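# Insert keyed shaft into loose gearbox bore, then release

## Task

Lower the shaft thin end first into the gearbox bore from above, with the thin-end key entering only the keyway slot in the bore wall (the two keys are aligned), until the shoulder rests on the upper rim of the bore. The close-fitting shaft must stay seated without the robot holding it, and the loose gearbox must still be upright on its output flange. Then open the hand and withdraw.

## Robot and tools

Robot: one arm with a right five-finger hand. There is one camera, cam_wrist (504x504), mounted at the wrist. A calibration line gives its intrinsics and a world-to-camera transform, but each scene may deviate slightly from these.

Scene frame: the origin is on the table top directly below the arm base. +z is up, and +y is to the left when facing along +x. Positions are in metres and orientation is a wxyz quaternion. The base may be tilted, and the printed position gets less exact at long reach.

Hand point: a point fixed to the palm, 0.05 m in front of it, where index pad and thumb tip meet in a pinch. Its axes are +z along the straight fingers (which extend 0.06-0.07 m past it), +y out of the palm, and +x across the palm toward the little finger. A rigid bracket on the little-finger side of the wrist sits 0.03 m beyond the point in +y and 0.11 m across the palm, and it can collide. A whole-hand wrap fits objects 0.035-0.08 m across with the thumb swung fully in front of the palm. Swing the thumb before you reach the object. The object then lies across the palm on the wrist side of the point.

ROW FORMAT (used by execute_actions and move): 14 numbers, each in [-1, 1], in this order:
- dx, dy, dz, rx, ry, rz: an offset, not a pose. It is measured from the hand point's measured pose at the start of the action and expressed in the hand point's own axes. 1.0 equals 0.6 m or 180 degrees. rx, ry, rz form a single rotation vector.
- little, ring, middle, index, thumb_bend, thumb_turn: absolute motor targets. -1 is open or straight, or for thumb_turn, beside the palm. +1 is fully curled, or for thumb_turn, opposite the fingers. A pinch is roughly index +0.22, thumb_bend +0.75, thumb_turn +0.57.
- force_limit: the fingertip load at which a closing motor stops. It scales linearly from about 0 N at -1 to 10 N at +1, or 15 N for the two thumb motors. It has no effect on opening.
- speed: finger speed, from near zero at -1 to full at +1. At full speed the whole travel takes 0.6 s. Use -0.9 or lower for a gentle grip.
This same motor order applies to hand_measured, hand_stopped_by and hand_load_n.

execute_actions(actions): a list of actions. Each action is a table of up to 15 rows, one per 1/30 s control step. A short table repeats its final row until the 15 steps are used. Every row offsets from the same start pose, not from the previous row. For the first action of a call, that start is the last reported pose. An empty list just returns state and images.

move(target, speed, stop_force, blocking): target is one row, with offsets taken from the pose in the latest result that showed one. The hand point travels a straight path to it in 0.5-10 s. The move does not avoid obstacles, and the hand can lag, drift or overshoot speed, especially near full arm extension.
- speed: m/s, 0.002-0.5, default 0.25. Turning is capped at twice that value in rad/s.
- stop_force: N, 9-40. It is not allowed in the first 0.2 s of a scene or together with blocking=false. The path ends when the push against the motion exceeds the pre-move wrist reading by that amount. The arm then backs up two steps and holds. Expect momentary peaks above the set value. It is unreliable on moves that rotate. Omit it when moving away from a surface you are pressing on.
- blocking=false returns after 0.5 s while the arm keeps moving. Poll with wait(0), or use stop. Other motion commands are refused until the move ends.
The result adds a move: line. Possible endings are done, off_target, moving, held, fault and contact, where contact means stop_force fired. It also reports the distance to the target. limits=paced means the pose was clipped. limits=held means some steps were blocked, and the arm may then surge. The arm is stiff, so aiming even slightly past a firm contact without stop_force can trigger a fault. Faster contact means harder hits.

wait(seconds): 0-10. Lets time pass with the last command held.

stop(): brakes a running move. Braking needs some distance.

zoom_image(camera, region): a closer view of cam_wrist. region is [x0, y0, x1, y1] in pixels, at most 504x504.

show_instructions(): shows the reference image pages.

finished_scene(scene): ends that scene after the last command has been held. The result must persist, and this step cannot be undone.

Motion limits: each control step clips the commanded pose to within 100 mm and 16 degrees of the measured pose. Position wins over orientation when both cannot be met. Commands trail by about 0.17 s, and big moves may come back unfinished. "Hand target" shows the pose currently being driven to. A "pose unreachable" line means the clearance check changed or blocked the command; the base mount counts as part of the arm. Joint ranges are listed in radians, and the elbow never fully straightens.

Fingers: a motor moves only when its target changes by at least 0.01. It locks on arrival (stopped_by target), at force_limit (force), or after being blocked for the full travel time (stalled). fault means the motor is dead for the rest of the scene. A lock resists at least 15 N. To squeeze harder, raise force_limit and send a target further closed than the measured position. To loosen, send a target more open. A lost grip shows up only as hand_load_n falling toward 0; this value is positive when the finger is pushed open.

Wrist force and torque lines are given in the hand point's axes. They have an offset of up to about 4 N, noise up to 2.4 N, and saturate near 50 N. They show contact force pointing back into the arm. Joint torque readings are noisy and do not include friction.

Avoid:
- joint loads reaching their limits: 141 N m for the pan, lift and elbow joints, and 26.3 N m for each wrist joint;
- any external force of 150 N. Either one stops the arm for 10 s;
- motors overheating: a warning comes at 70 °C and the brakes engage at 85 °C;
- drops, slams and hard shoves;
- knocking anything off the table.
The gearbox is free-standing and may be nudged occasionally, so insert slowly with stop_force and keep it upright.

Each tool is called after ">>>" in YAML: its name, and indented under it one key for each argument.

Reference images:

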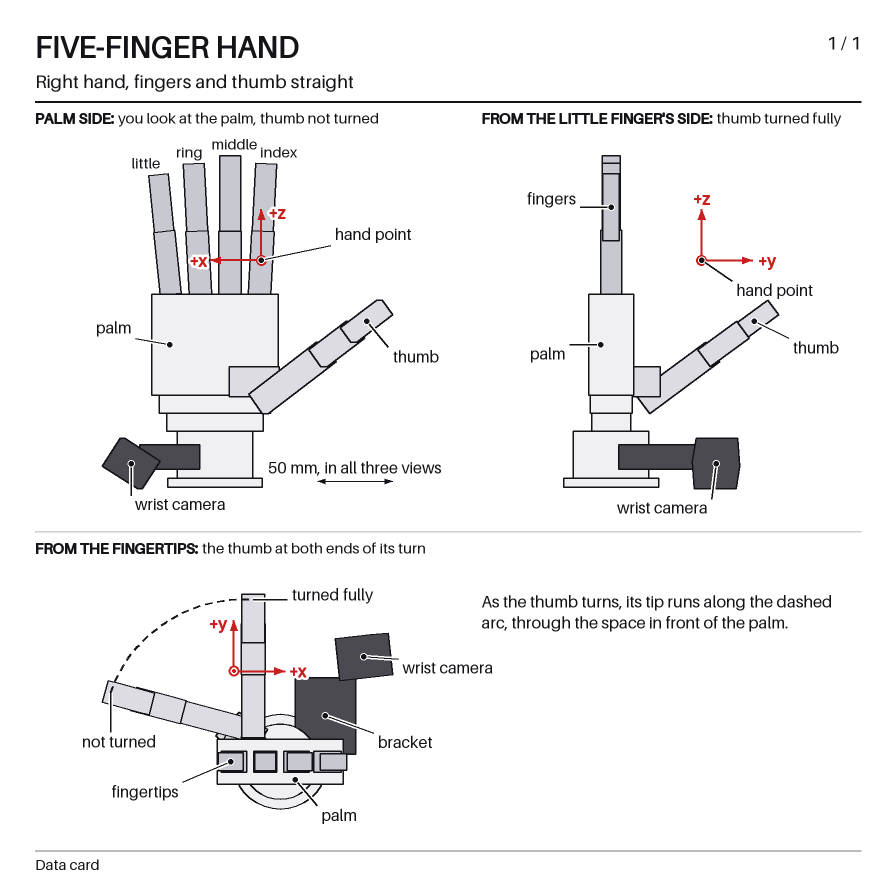

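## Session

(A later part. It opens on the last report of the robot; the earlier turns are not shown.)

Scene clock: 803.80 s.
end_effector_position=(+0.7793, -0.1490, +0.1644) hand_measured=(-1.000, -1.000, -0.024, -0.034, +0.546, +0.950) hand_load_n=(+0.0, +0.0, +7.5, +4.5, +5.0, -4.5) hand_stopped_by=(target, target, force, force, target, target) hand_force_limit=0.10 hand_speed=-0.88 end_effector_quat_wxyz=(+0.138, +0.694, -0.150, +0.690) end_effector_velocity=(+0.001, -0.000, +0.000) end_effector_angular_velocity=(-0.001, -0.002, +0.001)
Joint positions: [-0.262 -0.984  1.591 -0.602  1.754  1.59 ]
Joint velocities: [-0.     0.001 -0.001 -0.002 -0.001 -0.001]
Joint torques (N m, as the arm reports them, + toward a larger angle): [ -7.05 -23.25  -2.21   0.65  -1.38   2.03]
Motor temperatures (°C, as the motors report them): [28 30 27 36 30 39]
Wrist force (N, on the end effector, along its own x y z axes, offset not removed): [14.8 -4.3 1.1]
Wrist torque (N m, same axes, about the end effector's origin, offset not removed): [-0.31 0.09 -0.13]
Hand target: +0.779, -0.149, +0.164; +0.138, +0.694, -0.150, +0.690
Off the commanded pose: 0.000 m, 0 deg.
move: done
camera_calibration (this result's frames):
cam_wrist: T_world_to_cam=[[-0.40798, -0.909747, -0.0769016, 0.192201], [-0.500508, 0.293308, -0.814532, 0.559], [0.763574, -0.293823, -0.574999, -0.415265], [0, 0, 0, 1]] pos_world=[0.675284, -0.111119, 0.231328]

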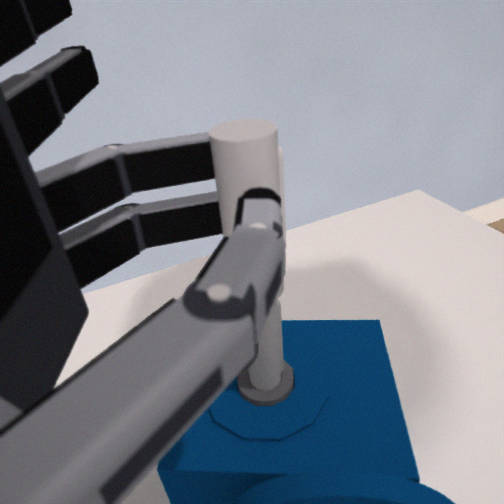

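>>> move:
  target: [0.002, 0, 0, 0, 0, 0, -1, -1, 0.3, 0.3, 0.55, 0.95, 0.1, -0.88]
  speed: 0.004

>>> zoom_image:
  camera: "cam_wrist"
  region: [230, 335, 310, 415]

Scene clock: 807.07 s.
end_effector_position=(+0.7792, -0.1490, +0.1653) hand_measured=(-1.000, -1.000, -0.024, -0.034, +0.546, +0.950) hand_load_n=(+0.0, +0.0, +7.5, +5.0, +4.5, -3.0) hand_stopped_by=(target, target, force, force, target, target) hand_force_limit=0.10 hand_speed=-0.88 end_effector_quat_wxyz=(+0.138, +0.694, -0.150, +0.690) end_effector_velocity=(+0.000, -0.000, +0.002) end_effector_angular_velocity=(-0.002, -0.001, +0.000)
Joint positions: [-0.262 -0.985  1.59  -0.6    1.753  1.59 ]
Joint velocities: [-0.    -0.002 -0.001  0.001 -0.    -0.001]
Joint torques (N m, as the arm reports them, + toward a larger angle): [ -6.82 -55.13 -31.51  -0.53  -0.64  -0.18]
Motor temperatures (°C, as the motors report them): [28 30 27 36 30 39]
Wrist force (N, on the end effector, along its own x y z axes, offset not removed): [-3.2 -3.2 -0.1]
Wrist torque (N m, same axes, about the end effector's origin, offset not removed): [-0.26 -0.06 -0.15]
Hand target: +0.779, -0.149, +0.166; +0.138, +0.694, -0.150, +0.690
Off the commanded pose: 0.000 m, 0 deg.
move: done
camera_calibration (this result's frames):
cam_wrist: T_world_to_cam=[[-0.407994, -0.909748, -0.0768082, 0.192233], [-0.5009, 0.293384, -0.814263, 0.559966], [0.763309, -0.293741, -0.575392, -0.414392], [0, 0, 0, 1]] pos_world=[0.675226, -0.111125, 0.232287]

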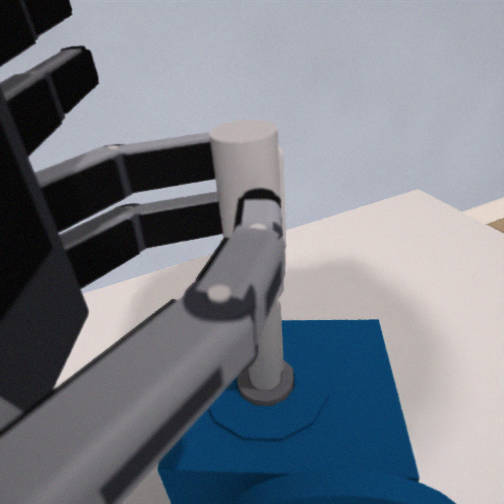

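Region (230, 335, 310, 415) of cam_wrist's 504x504 image, scaled by 6.300, with more detail than that image has.

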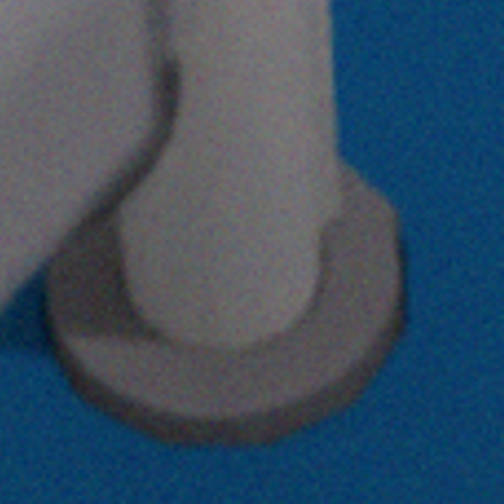

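>>> move:
  target: [0, -0.0005, -0.0014, 0, 0.003, 0, -1, -1, 0.3, 0.3, 0.55, 0.95, 0.1, -0.88]
  speed: 0.004

>>> move:
  target: [-0.005, 0, 0, 0, 0, 0, -1, -1, 0.3, 0.3, 0.55, 0.95, 0.1, -0.88]
  speed: 0.003
  stop_force: 9

Scene clock: 823.17 s.
end_effector_position=(+0.7786, -0.1485, +0.1654) hand_measured=(-1.000, -1.000, -0.024, -0.034, +0.546, +0.950) hand_load_n=(+0.0, +0.0, +7.5, +4.0, +5.5, -2.0) hand_stopped_by=(target, target, force, force, target, target) hand_force_limit=0.10 hand_speed=-0.88 end_effector_quat_wxyz=(+0.138, +0.691, -0.149, +0.693) end_effector_velocity=(-0.000, +0.000, -0.000) end_effector_angular_velocity=(-0.001, -0.002, +0.000)
Joint positions: [-0.262 -0.986  1.598 -0.616  1.755  1.588]
Joint velocities: [ 0.    -0.     0.003 -0.004 -0.    -0.   ]
Joint torques (N m, as the arm reports them, + toward a larger angle): [  9.04 -50.95  -9.74  -2.78   1.91  -1.92]
Motor temperatures (°C, as the motors report them): [28 30 27 36 30 39]
Wrist force (N, on the end effector, along its own x y z axes, offset not removed): [0.4 -0.8 3.5]
Wrist torque (N m, same axes, about the end effector's origin, offset not removed): [-0.12 -0.10 -0.06]
Hand target: +0.779, -0.148, +0.165; +0.138, +0.691, -0.149, +0.693
Off the commanded pose: 0.000 m, 0 deg.
move: done
camera_calibration (this result's frames):
cam_wrist: T_world_to_cam=[[-0.407476, -0.90997, -0.0769265, 0.192101], [-0.493944, 0.290465, -0.819542, 0.55454], [0.768104, -0.295946, -0.567832, -0.419036], [0, 0, 0, 1]] pos_world=[0.674051, -0.11028, 0.231305]

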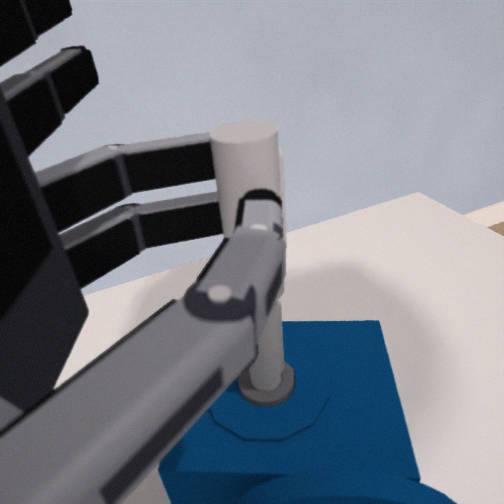

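Scene clock: 823.87 s.
end_effector_position=(+0.7787, -0.1484, +0.1645) hand_measured=(-1.000, -1.000, -0.024, -0.034, +0.546, +0.950) hand_load_n=(+0.0, +0.0, +8.5, +4.5, +5.0, -3.5) hand_stopped_by=(target, target, force, force, target, target) hand_force_limit=0.10 hand_speed=-0.88 end_effector_quat_wxyz=(+0.138, +0.691, -0.149, +0.694) end_effector_velocity=(-0.000, +0.000, +0.001) end_effector_angular_velocity=(+0.001, -0.000, +0.001)
Joint positions: [-0.261 -0.984  1.599 -0.619  1.755  1.588]
Joint velocities: [ 0.    -0.003  0.001  0.002 -0.001  0.002]
Joint torques (N m, as the arm reports them, + toward a larger angle): [  9.2  -39.64  -7.55   4.25   2.32  -1.02]
Motor temperatures (°C, as the motors report them): [28 30 27 36 30 39]
Wrist force (N, on the end effector, along its own x y z axes, offset not removed): [13.3 -3.0 4.5]
Wrist torque (N m, same axes, about the end effector's origin, offset not removed): [-0.10 0.08 -0.09]
Hand target: +0.779, -0.148, +0.165; +0.138, +0.691, -0.149, +0.694
Off the commanded pose: 0.002 m, 0 deg.
move: contact
camera_calibration (this result's frames):
cam_wrist: T_world_to_cam=[[-0.407408, -0.909993, -0.0770165, 0.192038], [-0.493523, 0.290339, -0.81984, 0.553604], [0.76841, -0.296, -0.567389, -0.419892], [0, 0, 0, 1]] pos_world=[0.674103, -0.110268, 0.230415]

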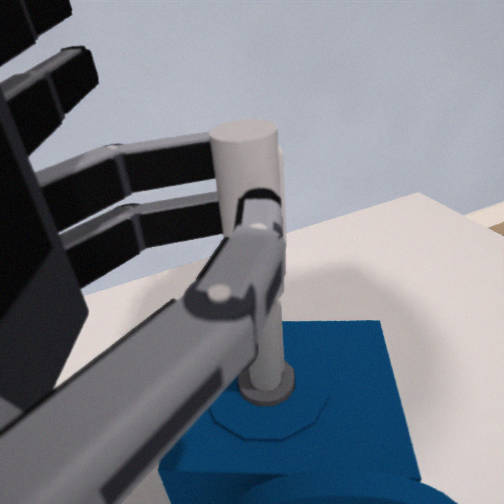

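>>> move:
  target: [0.0014, 0.0003, 0.0033, 0, -0.0075, 0, -1, -1, 0.3, 0.3, 0.55, 0.95, 0.1, -0.88]
  speed: 0.005

>>> move:
  target: [-0.0067, 0, 0, 0, 0, 0, -1, -1, 0.3, 0.3, 0.55, 0.95, 0.1, -0.88]
  speed: 0.003
  stop_force: 9

Scene clock: 828.80 s.
end_effector_position=(+0.7804, -0.1494, +0.1654) hand_measured=(-1.000, -1.000, -0.024, -0.034, +0.546, +0.950) hand_load_n=(+0.0, +0.0, +6.5, +4.0, +5.5, -1.5) hand_stopped_by=(target, target, force, force, target, target) hand_force_limit=0.10 hand_speed=-0.88 end_effector_quat_wxyz=(+0.136, +0.699, -0.151, +0.686) end_effector_velocity=(+0.000, -0.000, +0.000) end_effector_angular_velocity=(+0.002, +0.002, -0.001)
Joint positions: [-0.263 -0.984  1.577 -0.575  1.753  1.592]
Joint velocities: [-0.    -0.    -0.003  0.006  0.     0.001]
Joint torques (N m, as the arm reports them, + toward a larger angle): [ -7.41 -34.4  -30.47   0.14  -1.96   2.5 ]
Motor temperatures (°C, as the motors report them): [28 30 27 36 30 39]
Wrist force (N, on the end effector, along its own x y z axes, offset not removed): [1.7 -2.2 -3.0]
Wrist torque (N m, same axes, about the end effector's origin, offset not removed): [-0.08 -0.02 -0.05]
Hand target: +0.780, -0.149, +0.165; +0.136, +0.699, -0.151, +0.685
Off the commanded pose: 0.000 m, 0 deg.
move: done
camera_calibration (this result's frames):
cam_wrist: T_world_to_cam=[[-0.408727, -0.909425, -0.0767309, 0.192998], [-0.510973, 0.297688, -0.806405, 0.567896], [0.756207, -0.290392, -0.586365, -0.407509], [0, 0, 0, 1]] pos_world=[0.677224, -0.111876, 0.233814]

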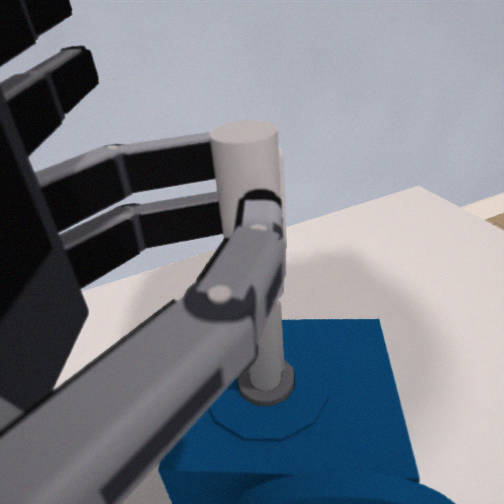

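Scene clock: 829.47 s.
end_effector_position=(+0.7804, -0.1494, +0.1646) hand_measured=(-1.000, -1.000, -0.024, -0.034, +0.546, +0.950) hand_load_n=(+0.0, +0.0, +6.5, +3.5, +5.0, -4.5) hand_stopped_by=(target, target, force, force, target, target) hand_force_limit=0.10 hand_speed=-0.88 end_effector_quat_wxyz=(+0.136, +0.699, -0.151, +0.686) end_effector_velocity=(-0.000, +0.000, +0.002) end_effector_angular_velocity=(+0.001, -0.001, +0.000)
Joint positions: [-0.263 -0.983  1.578 -0.577  1.753  1.592]
Joint velocities: [ 0.    -0.003  0.     0.003 -0.     0.001]
Joint torques (N m, as the arm reports them, + toward a larger angle): [ -1.9  -41.69 -17.7    2.68  -0.98   1.56]
Motor temperatures (°C, as the motors report them): [28 30 27 36 30 39]
Wrist force (N, on the end effector, along its own x y z axes, offset not removed): [11.7 -4.0 -4.7]
Wrist torque (N m, same axes, about the end effector's origin, offset not removed): [-0.20 0.12 -0.12]
Hand target: +0.780, -0.149, +0.165; +0.136, +0.699, -0.151, +0.686
Off the commanded pose: 0.003 m, 0 deg.
move: contact
camera_calibration (this result's frames):
cam_wrist: T_world_to_cam=[[-0.408693, -0.909432, -0.0768308, 0.192937], [-0.510639, 0.297624, -0.806639, 0.567073], [0.756451, -0.290435, -0.586029, -0.408279], [0, 0, 0, 1]] pos_world=[0.677264, -0.11189, 0.232984]

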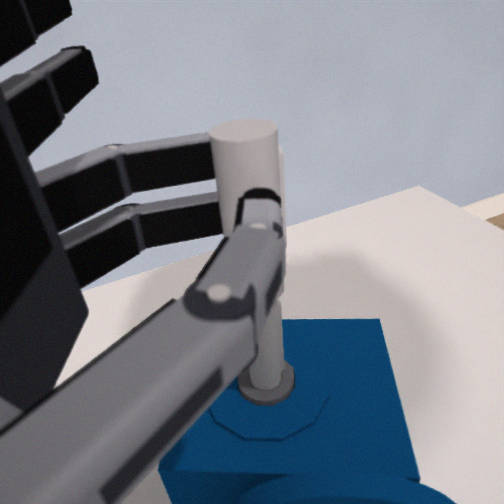

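>>> move:
  target: [0.0017, 0, -0.002, 0.0083, 0.0045, 0, -1, -1, 0.3, 0.3, 0.55, 0.95, 0.1, -0.88]
  speed: 0.006

>>> wait:
  seconds: 0

Scene clock: 838.50 s.
end_effector_position=(+0.7794, -0.1490, +0.1656) hand_measured=(-1.000, -1.000, -0.024, -0.034, +0.546, +0.950) hand_load_n=(+0.0, +0.0, +7.5, +4.5, +5.0, -1.0) hand_stopped_by=(target, target, force, force, target, target) hand_force_limit=0.10 hand_speed=-0.88 end_effector_quat_wxyz=(+0.128, +0.696, -0.141, +0.692) end_effector_velocity=(-0.000, +0.000, -0.000) end_effector_angular_velocity=(+0.001, +0.000, +0.002)
Joint positions: [-0.273 -0.993  1.604 -0.607  1.717  1.59 ]
Joint velocities: [-0.001 -0.001  0.002 -0.    -0.003  0.   ]
Joint torques (N m, as the arm reports them, + toward a larger angle): [ -6.06 -57.91 -15.58  -5.62  -2.34  -2.64]
Motor temperatures (°C, as the motors report them): [28 30 27 36 30 39]
Wrist force (N, on the end effector, along its own x y z axes, offset not removed): [-8.1 -2.9 0.7]
Wrist torque (N m, same axes, about the end effector's origin, offset not removed): [-0.45 -0.12 -0.07]
Hand target: +0.779, -0.149, +0.166; +0.128, +0.696, -0.141, +0.693
Off the commanded pose: 0.000 m, 0 deg.
move: done
camera_calibration (this result's frames):
cam_wrist: T_world_to_cam=[[-0.384317, -0.919949, -0.0774288, 0.172528], [-0.507172, 0.280466, -0.814933, 0.563317], [0.771412, -0.273923, -0.57436, -0.417873], [0, 0, 0, 1]] pos_world=[0.674357, -0.113739, 0.232415]

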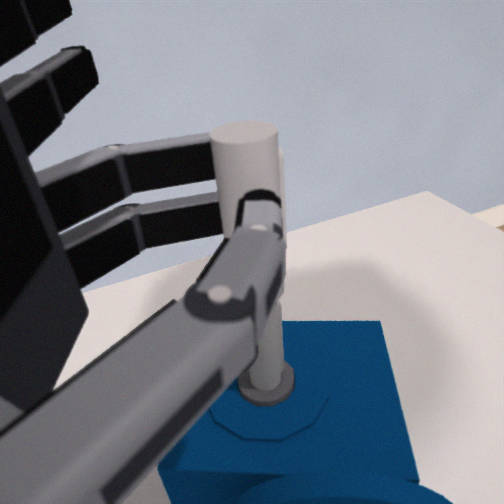

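Scene clock: 838.50 s.
end_effector_position=(+0.7794, -0.1490, +0.1656) hand_measured=(-1.000, -1.000, -0.024, -0.034, +0.546, +0.950) hand_load_n=(+0.0, +0.0, +7.5, +4.5, +5.0, -1.0) hand_stopped_by=(target, target, force, force, target, target) hand_force_limit=0.10 hand_speed=-0.88 end_effector_quat_wxyz=(+0.128, +0.696, -0.141, +0.692) end_effector_velocity=(-0.000, +0.000, -0.000) end_effector_angular_velocity=(+0.001, +0.000, +0.002)
Joint positions: [-0.273 -0.993  1.604 -0.607  1.717  1.59 ]
Joint velocities: [-0.001 -0.001  0.002 -0.    -0.003  0.   ]
Joint torques (N m, as the arm reports them, + toward a larger angle): [ -6.06 -57.91 -15.58  -5.62  -2.34  -2.64]
Motor temperatures (°C, as the motors report them): [28 30 27 36 30 39]
Wrist force (N, on the end effector, along its own x y z axes, offset not removed): [-8.1 -2.9 0.7]
Wrist torque (N m, same axes, about the end effector's origin, offset not removed): [-0.45 -0.12 -0.07]
Hand target: +0.779, -0.149, +0.166; +0.128, +0.696, -0.141, +0.693
Off the commanded pose: 0.000 m, 0 deg.
camera_calibration (this result's frames):
cam_wrist: T_world_to_cam=[[-0.384317, -0.919949, -0.0774288, 0.172528], [-0.507172, 0.280466, -0.814933, 0.563317], [0.771412, -0.273923, -0.57436, -0.417873], [0, 0, 0, 1]] pos_world=[0.674357, -0.113739, 0.232415]

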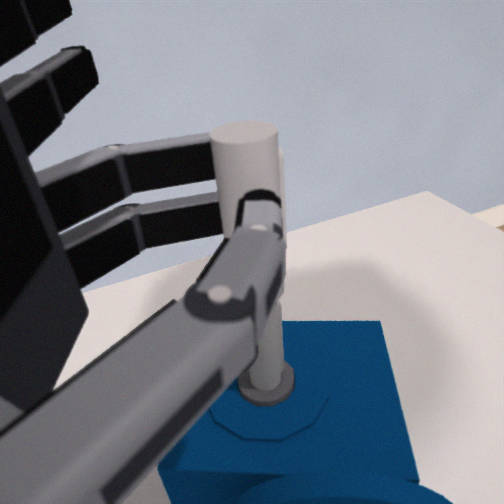

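>>> move:
  target: [-0.0005, -0.0017, 0, -0.004, 0, -0.0037, -1, -1, 0.3, 0.3, 0.55, 0.95, 0.1, -0.88]
  speed: 0.005

Scene clock: 846.23 s.
end_effector_position=(+0.7797, -0.1480, +0.1653) hand_measured=(-1.000, -1.000, -0.024, -0.034, +0.546, +0.950) hand_load_n=(+0.0, +0.0, +7.0, +4.0, +6.0, -1.5) hand_stopped_by=(target, target, force, force, target, target) hand_force_limit=0.10 hand_speed=-0.88 end_effector_quat_wxyz=(+0.137, +0.696, -0.141, +0.691) end_effector_velocity=(+0.000, -0.000, -0.001) end_effector_angular_velocity=(-0.002, +0.002, -0.002)
Joint positions: [-0.266 -0.987  1.596 -0.605  1.737  1.579]
Joint velocities: [ 0.001  0.002 -0.002  0.001  0.003 -0.002]
Joint torques (N m, as the arm reports them, + toward a larger angle): [  9.54 -37.46 -28.9   -0.2    1.86  -2.47]
Motor temperatures (°C, as the motors report them): [28 30 27 36 30 39]
Wrist force (N, on the end effector, along its own x y z axes, offset not removed): [-1.8 -1.9 0.6]
Wrist torque (N m, same axes, about the end effector's origin, offset not removed): [-0.24 -0.21 -0.05]
Hand target: +0.780, -0.148, +0.165; +0.137, +0.696, -0.141, +0.691
Off the commanded pose: 0.000 m, 0 deg.
move: done
camera_calibration (this result's frames):
cam_wrist: T_world_to_cam=[[-0.395873, -0.915937, -0.0659156, 0.181205], [-0.507415, 0.278004, -0.815624, 0.562965], [0.765385, -0.289437, -0.574815, -0.415589], [0, 0, 0, 1]] pos_world=[0.675477, -0.110821, 0.232226]

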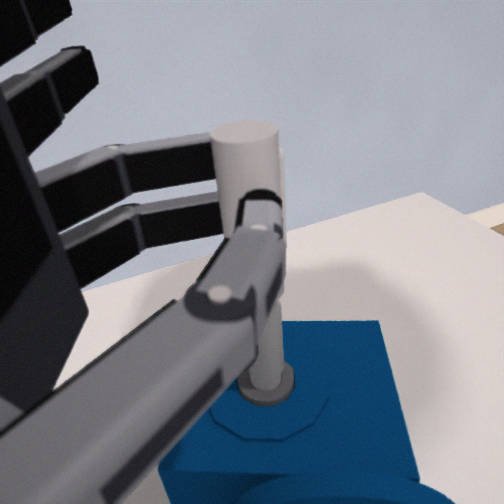

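>>> move:
  target: [-0.0067, 0, 0, 0, 0, 0, -1, -1, 0.3, 0.3, 0.55, 0.95, 0.1, -0.88]
  speed: 0.003
  stop_force: 9

Scene clock: 849.90 s.
end_effector_position=(+0.7797, -0.1480, +0.1614) hand_measured=(-1.000, -1.000, -0.024, -0.034, +0.546, +0.950) hand_load_n=(+0.0, +0.0, +7.0, +4.0, +6.0, -1.5) hand_stopped_by=(target, target, force, force, target, target) hand_force_limit=0.10 hand_speed=-0.88 end_effector_quat_wxyz=(+0.137, +0.696, -0.141, +0.691) end_effector_velocity=(-0.000, -0.000, -0.001) end_effector_angular_velocity=(-0.001, -0.000, -0.001)
Joint positions: [-0.265 -0.982  1.599 -0.613  1.737  1.579]
Joint velocities: [-0.     0.     0.002 -0.002  0.    -0.   ]
Joint torques (N m, as the arm reports them, + toward a larger angle): [ -6.66 -36.68 -12.42  -3.89  -2.     2.27]
Motor temperatures (°C, as the motors report them): [28 30 27 36 30 39]
Wrist force (N, on the end effector, along its own x y z axes, offset not removed): [-3.2 -2.1 -0.3]
Wrist torque (N m, same axes, about the end effector's origin, offset not removed): [-0.23 -0.02 -0.12]
Hand target: +0.780, -0.148, +0.161; +0.137, +0.696, -0.141, +0.691
Off the commanded pose: 0.000 m, 0 deg.
move: done
camera_calibration (this result's frames):
cam_wrist: T_world_to_cam=[[-0.395873, -0.915937, -0.0659111, 0.180968], [-0.50742, 0.278002, -0.815622, 0.55975], [0.765382, -0.289438, -0.574818, -0.417823], [0, 0, 0, 1]] pos_world=[0.675463, -0.11079, 0.2283]

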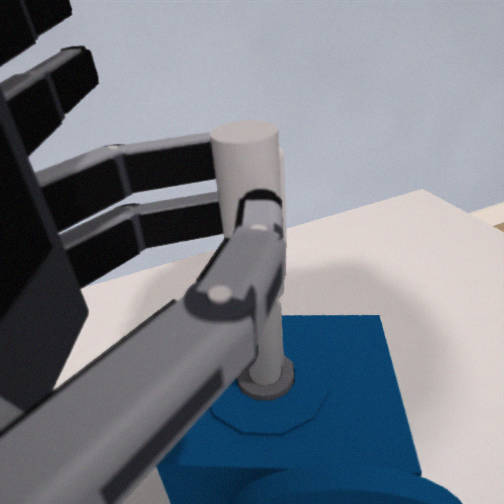

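>>> move:
  target: [-0.0167, 0, 0, 0, 0, 0, -1, -1, 0.3, 0.3, 0.55, 0.95, 0.1, -0.88]
  speed: 0.006
  stop_force: 9

Scene clock: 853.57 s.
end_effector_position=(+0.7797, -0.1480, +0.1545) hand_measured=(-1.000, -1.000, -0.024, -0.034, +0.546, +0.950) hand_load_n=(+0.0, +0.0, +7.0, +4.0, +6.0, -2.0) hand_stopped_by=(target, target, force, force, target, target) hand_force_limit=0.10 hand_speed=-0.88 end_effector_quat_wxyz=(+0.137, +0.696, -0.141, +0.691) end_effector_velocity=(-0.001, +0.000, +0.001) end_effector_angular_velocity=(+0.001, +0.004, -0.000)
Joint positions: [-0.265 -0.972  1.604 -0.628  1.737  1.579]
Joint velocities: [-0.    -0.003  0.001  0.007  0.     0.   ]
Joint torques (N m, as the arm reports them, + toward a larger angle): [  8.57 -49.5  -20.64   1.49   0.99   2.42]
Motor temperatures (°C, as the motors report them): [28 30 27 36 30 39]
Wrist force (N, on the end effector, along its own x y z axes, offset not removed): [3.2 0.2 2.2]
Wrist torque (N m, same axes, about the end effector's origin, offset not removed): [-0.12 0.28 -0.03]
Hand target: +0.780, -0.148, +0.155; +0.137, +0.696, -0.141, +0.691
Off the commanded pose: 0.003 m, 0 deg.
move: contact
camera_calibration (this result's frames):
cam_wrist: T_world_to_cam=[[-0.395885, -0.915932, -0.0659115, 0.180534], [-0.507431, 0.278015, -0.815611, 0.554103], [0.765369, -0.289443, -0.574834, -0.421699], [0, 0, 0, 1]] pos_world=[0.675395, -0.110749, 0.221425]

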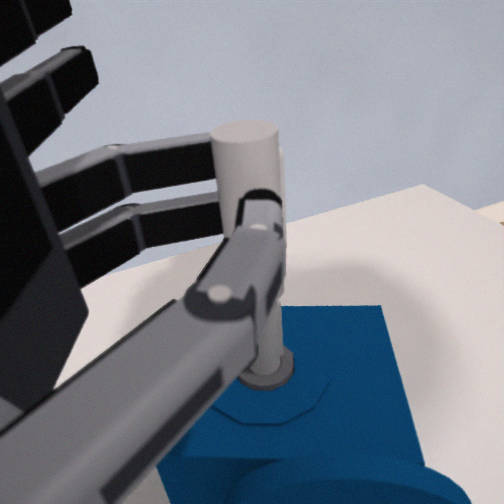

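>>> move:
  target: [0.0003, 0.0007, 0.0005, 0, 0, 0, -1, -1, 0.3, 0.3, 0.55, 0.95, 0.1, -0.88]
  speed: 0.003

>>> move:
  target: [-0.0167, 0.00025, 0.00017, 0, 0, 0, -1, -1, 0.3, 0.3, 0.55, 0.95, 0.1, -0.88]
  speed: 0.006
  stop_force: 9

Scene clock: 857.53 s.
end_effector_position=(+0.7798, -0.1484, +0.1547) hand_measured=(-1.000, -1.000, -0.024, -0.034, +0.546, +0.950) hand_load_n=(+0.0, +0.0, +7.0, +4.0, +6.0, -1.5) hand_stopped_by=(target, target, force, force, target, target) hand_force_limit=0.10 hand_speed=-0.88 end_effector_quat_wxyz=(+0.137, +0.696, -0.141, +0.691) end_effector_velocity=(-0.000, -0.000, -0.000) end_effector_angular_velocity=(+0.001, +0.001, +0.001)
Joint positions: [-0.266 -0.972  1.604 -0.627  1.736  1.579]
Joint velocities: [-0.001  0.     0.     0.001 -0.001  0.   ]
Joint torques (N m, as the arm reports them, + toward a larger angle): [ -6.86 -37.09 -29.99  -3.98  -1.86  -0.27]
Motor temperatures (°C, as the motors report them): [28 30 27 36 30 39]
Wrist force (N, on the end effector, along its own x y z axes, offset not removed): [-3.3 -1.8 0.1]
Wrist torque (N m, same axes, about the end effector's origin, offset not removed): [-0.16 0.09 -0.05]
Hand target: +0.780, -0.148, +0.155; +0.137, +0.696, -0.141, +0.691
Off the commanded pose: 0.000 m, 0 deg.
move: done
camera_calibration (this result's frames):
cam_wrist: T_world_to_cam=[[-0.395876, -0.915934, -0.0659257, 0.180156], [-0.507404, 0.278011, -0.81563, 0.554443], [0.765391, -0.289437, -0.574806, -0.421829], [0, 0, 0, 1]] pos_world=[0.67551, -0.111223, 0.221627]

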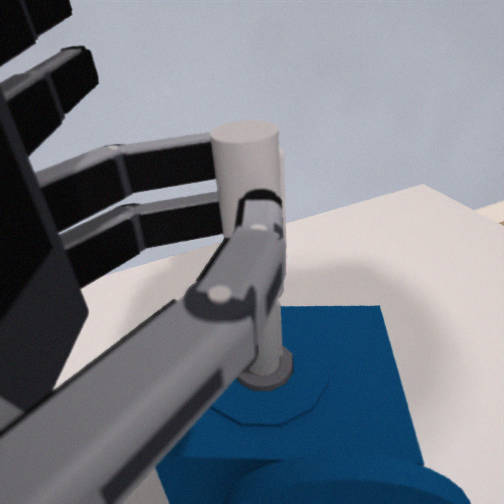

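Scene clock: 859.43 s.
end_effector_position=(+0.7798, -0.1485, +0.1449) hand_measured=(-1.000, -1.000, -0.024, -0.034, +0.546, +0.950) hand_load_n=(+0.0, +0.0, +7.0, +4.0, +5.5, -2.0) hand_stopped_by=(target, target, force, force, target, target) hand_force_limit=0.10 hand_speed=-0.88 end_effector_quat_wxyz=(+0.137, +0.696, -0.141, +0.691) end_effector_velocity=(+0.000, +0.000, -0.001) end_effector_angular_velocity=(-0.001, -0.000, +0.000)
Joint positions: [-0.266 -0.958  1.61  -0.648  1.736  1.579]
Joint velocities: [ 0.     0.002  0.001 -0.003  0.    -0.001]
Joint torques (N m, as the arm reports them, + toward a larger angle): [ -7.51 -34.33 -10.87  -2.85  -1.5    0.39]
Motor temperatures (°C, as the motors report them): [28 30 27 36 30 39]
Wrist force (N, on the end effector, along its own x y z axes, offset not removed): [-0.5 -3.8 -0.8]
Wrist torque (N m, same axes, about the end effector's origin, offset not removed): [-0.10 0.12 -0.08]
Hand target: +0.780, -0.149, +0.145; +0.137, +0.696, -0.141, +0.691
Off the commanded pose: 0.000 m, 0 deg.
move: done
camera_calibration (this result's frames):
cam_wrist: T_world_to_cam=[[-0.395871, -0.915936, -0.0659278, 0.179407], [-0.507397, 0.278007, -0.815635, 0.546456], [0.765398, -0.289435, -0.574799, -0.427514], [0, 0, 0, 1]] pos_world=[0.67551, -0.111331, 0.211802]

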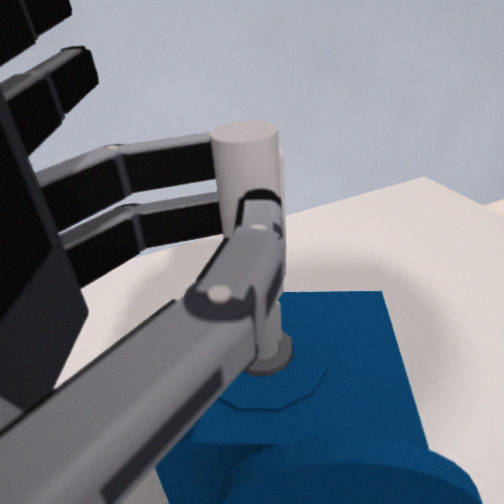

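>>> move:
  target: [-0.025, -0.00025, -0.00017, 0, 0, 0, -1, -1, 0.3, 0.3, 0.55, 0.95, 0.1, -0.88]
  speed: 0.008
  stop_force: 9

Scene clock: 864.97 s.
end_effector_position=(+0.7797, -0.1483, +0.1302) hand_measured=(-1.000, -1.000, -0.024, -0.034, +0.546, +0.950) hand_load_n=(+0.0, +0.0, +7.5, +4.5, +5.5, -1.5) hand_stopped_by=(target, target, force, force, target, target) hand_force_limit=0.10 hand_speed=-0.88 end_effector_quat_wxyz=(+0.137, +0.696, -0.141, +0.691) end_effector_velocity=(-0.000, +0.000, -0.001) end_effector_angular_velocity=(-0.000, -0.002, -0.000)
Joint positions: [-0.266 -0.937  1.62  -0.679  1.737  1.579]
Joint velocities: [ 0.     0.001  0.003 -0.006  0.     0.   ]
Joint torques (N m, as the arm reports them, + toward a larger angle): [  8.64 -36.84  -7.63  -3.51   1.95   1.94]
Motor temperatures (°C, as the motors report them): [28 30 27 36 30 39]
Wrist force (N, on the end effector, along its own x y z axes, offset not removed): [-0.3 -2.3 2.3]
Wrist torque (N m, same axes, about the end effector's origin, offset not removed): [-0.14 -0.01 -0.09]
Hand target: +0.780, -0.148, +0.130; +0.137, +0.696, -0.141, +0.691
Off the commanded pose: 0.000 m, 0 deg.
move: done
camera_calibration (this result's frames):
cam_wrist: T_world_to_cam=[[-0.395875, -0.915935, -0.0659289, 0.17865], [-0.507383, 0.278006, -0.815644, 0.534312], [0.765405, -0.289442, -0.574785, -0.435845], [0, 0, 0, 1]] pos_world=[0.675422, -0.111062, 0.197069]

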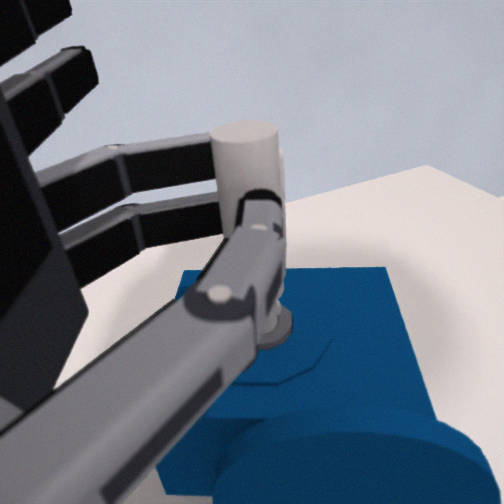

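>>> move:
  target: [-0.036, 0.0001, 0.0004, 0, 0, 0, -1, -1, 0.3, 0.3, 0.55, 0.95, 0.1, -0.88]
  speed: 0.006
  stop_force: 9

Scene clock: 869.80 s.
end_effector_position=(+0.7798, -0.1483, +0.1127) hand_measured=(-1.000, -1.000, -0.024, -0.032, +0.546, +0.950) hand_load_n=(+0.0, +0.0, +7.0, +3.5, +5.5, -5.5) hand_stopped_by=(target, target, force, force, target, target) hand_force_limit=0.10 hand_speed=-0.88 end_effector_quat_wxyz=(+0.137, +0.696, -0.141, +0.691) end_effector_velocity=(-0.001, +0.000, +0.001) end_effector_angular_velocity=(+0.001, +0.004, -0.000)
Joint positions: [-0.266 -0.91   1.628 -0.714  1.737  1.579]
Joint velocities: [-0.    -0.003 -0.     0.007  0.    -0.   ]
Joint torques (N m, as the arm reports them, + toward a larger angle): [  7.09 -43.95 -11.49   2.35   1.45   2.19]
Motor temperatures (°C, as the motors report them): [28 30 27 36 30 39]
Wrist force (N, on the end effector, along its own x y z axes, offset not removed): [8.6 -2.7 -1.2]
Wrist torque (N m, same axes, about the end effector's origin, offset not removed): [-0.30 0.27 -0.14]
Hand target: +0.780, -0.148, +0.113; +0.137, +0.696, -0.141, +0.691
Off the commanded pose: 0.004 m, 0 deg.
move: contact
camera_calibration (this result's frames):
cam_wrist: T_world_to_cam=[[-0.395871, -0.915932, -0.0659972, 0.177545], [-0.507085, 0.277951, -0.815848, 0.519927], [0.765605, -0.289504, -0.574488, -0.446178], [0, 0, 0, 1]] pos_world=[0.675529, -0.111065, 0.179575]

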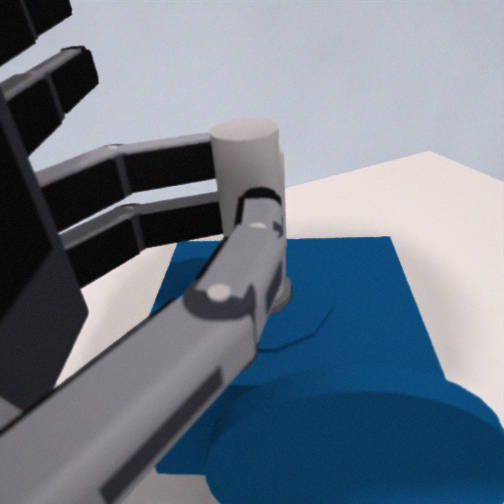

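>>> execute_actions:
  actions:
    - [[0.001,0,0,0,0,0,-1,-1,-0.5,-0.5,0.55,0.95,0.1,-0.3]]
    - [[0,0,-0.008,0,0,0,-1,-1,-0.5,-0.5,0.55,0.95,0.1,-0.3]]

>>> move:
  target: [0.12, -0.04, -0.06, 0, 0, 0, -1, -1, -0.5, -0.5, 0.55, 0.95, 0.1, -0.3]
  speed: 0.12

Scene clock: 874.40 s.
end_effector_position=(+0.7755, -0.1465, +0.1134) hand_measured=(-1.000, -1.000, -0.500, -0.500, +0.550, +0.950) hand_load_n=(+0.0, +0.0, +0.0, +0.0, +0.0, +0.0) hand_stopped_by=(target, target, target, target, target, target) hand_force_limit=0.10 hand_speed=-0.30 end_effector_quat_wxyz=(+0.137, +0.696, -0.141, +0.691) end_effector_velocity=(-0.001, +0.001, -0.000) end_effector_angular_velocity=(+0.000, +0.000, +0.001)
Joint positions: [-0.264 -0.919  1.642 -0.72   1.738  1.579]
Joint velocities: [ 0.    -0.002  0.004 -0.002 -0.     0.   ]
Joint torques (N m, as the arm reports them, + toward a larger angle): [ 10.19 -52.71  -8.29  -3.79   1.81   2.05]
Motor temperatures (°C, as the motors report them): [28 30 27 36 30 39]
Wrist force (N, on the end effector, along its own x y z axes, offset not removed): [-0.4 -0.5 1.6]
Wrist torque (N m, same axes, about the end effector's origin, offset not removed): [-0.12 -0.13 -0.02]
Hand target: +0.775, -0.146, +0.113; +0.137, +0.696, -0.141, +0.691
Off the commanded pose: 0.000 m, 0 deg.
camera_calibration (this result's frames):
cam_wrist: T_world_to_cam=[[-0.395883, -0.915926, -0.0659983, 0.177536], [-0.507054, 0.277948, -0.815868, 0.517741], [0.765619, -0.289523, -0.574459, -0.442012], [0, 0, 0, 1]] pos_world=[0.671219, -0.109268, 0.180208]

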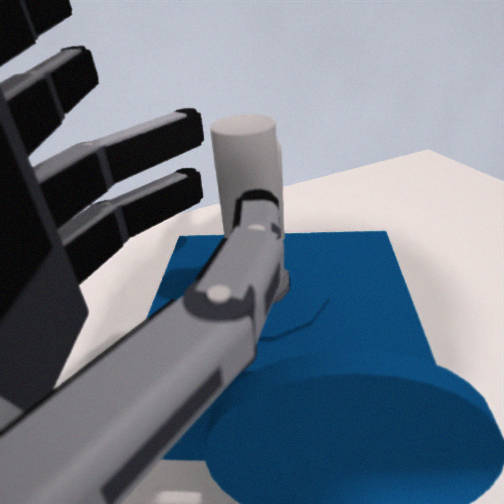

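Scene clock: 875.67 s.
end_effector_position=(+0.7518, -0.1111, +0.1854) hand_measured=(-1.000, -1.000, -0.500, -0.500, +0.550, +0.950) hand_load_n=(+0.0, +0.0, +0.0, +0.0, +0.0, +0.0) hand_stopped_by=(target, target, target, target, target, target) hand_force_limit=0.10 hand_speed=-0.30 end_effector_quat_wxyz=(+0.137, +0.696, -0.141, +0.691) end_effector_velocity=(-0.001, +0.001, +0.001) end_effector_angular_velocity=(+0.000, +0.001, -0.001)
Joint positions: [-0.209 -1.067  1.669 -0.598  1.793  1.579]
Joint velocities: [ 0.001 -0.003 -0.     0.005  0.002 -0.   ]
Joint torques (N m, as the arm reports them, + toward a larger angle): [  9.78 -49.12 -10.25   0.12   2.04   2.25]
Motor temperatures (°C, as the motors report them): [28 30 27 36 30 39]
Wrist force (N, on the end effector, along its own x y z axes, offset not removed): [-0.7 -1.4 0.8]
Wrist torque (N m, same axes, about the end effector's origin, offset not removed): [-0.15 -0.01 -0.08]
Hand target: +0.752, -0.111, +0.186; +0.137, +0.696, -0.141, +0.691
Off the commanded pose: 0.000 m, 0 deg.
move: done
camera_calibration (this result's frames):
cam_wrist: T_world_to_cam=[[-0.395874, -0.915943, -0.065824, 0.205315], [-0.507074, 0.277794, -0.815908, 0.554678], [0.765611, -0.289619, -0.574422, -0.372276], [0, 0, 0, 1]] pos_world=[0.64756, -0.073848, 0.252237]

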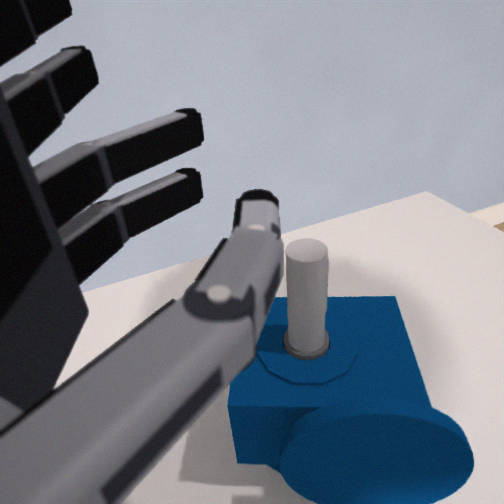

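The shaft is seated with its shoulder on the rim and the hand is clear.

>>> finished_scene:
  scene: 1

The scene is finished: the task was done.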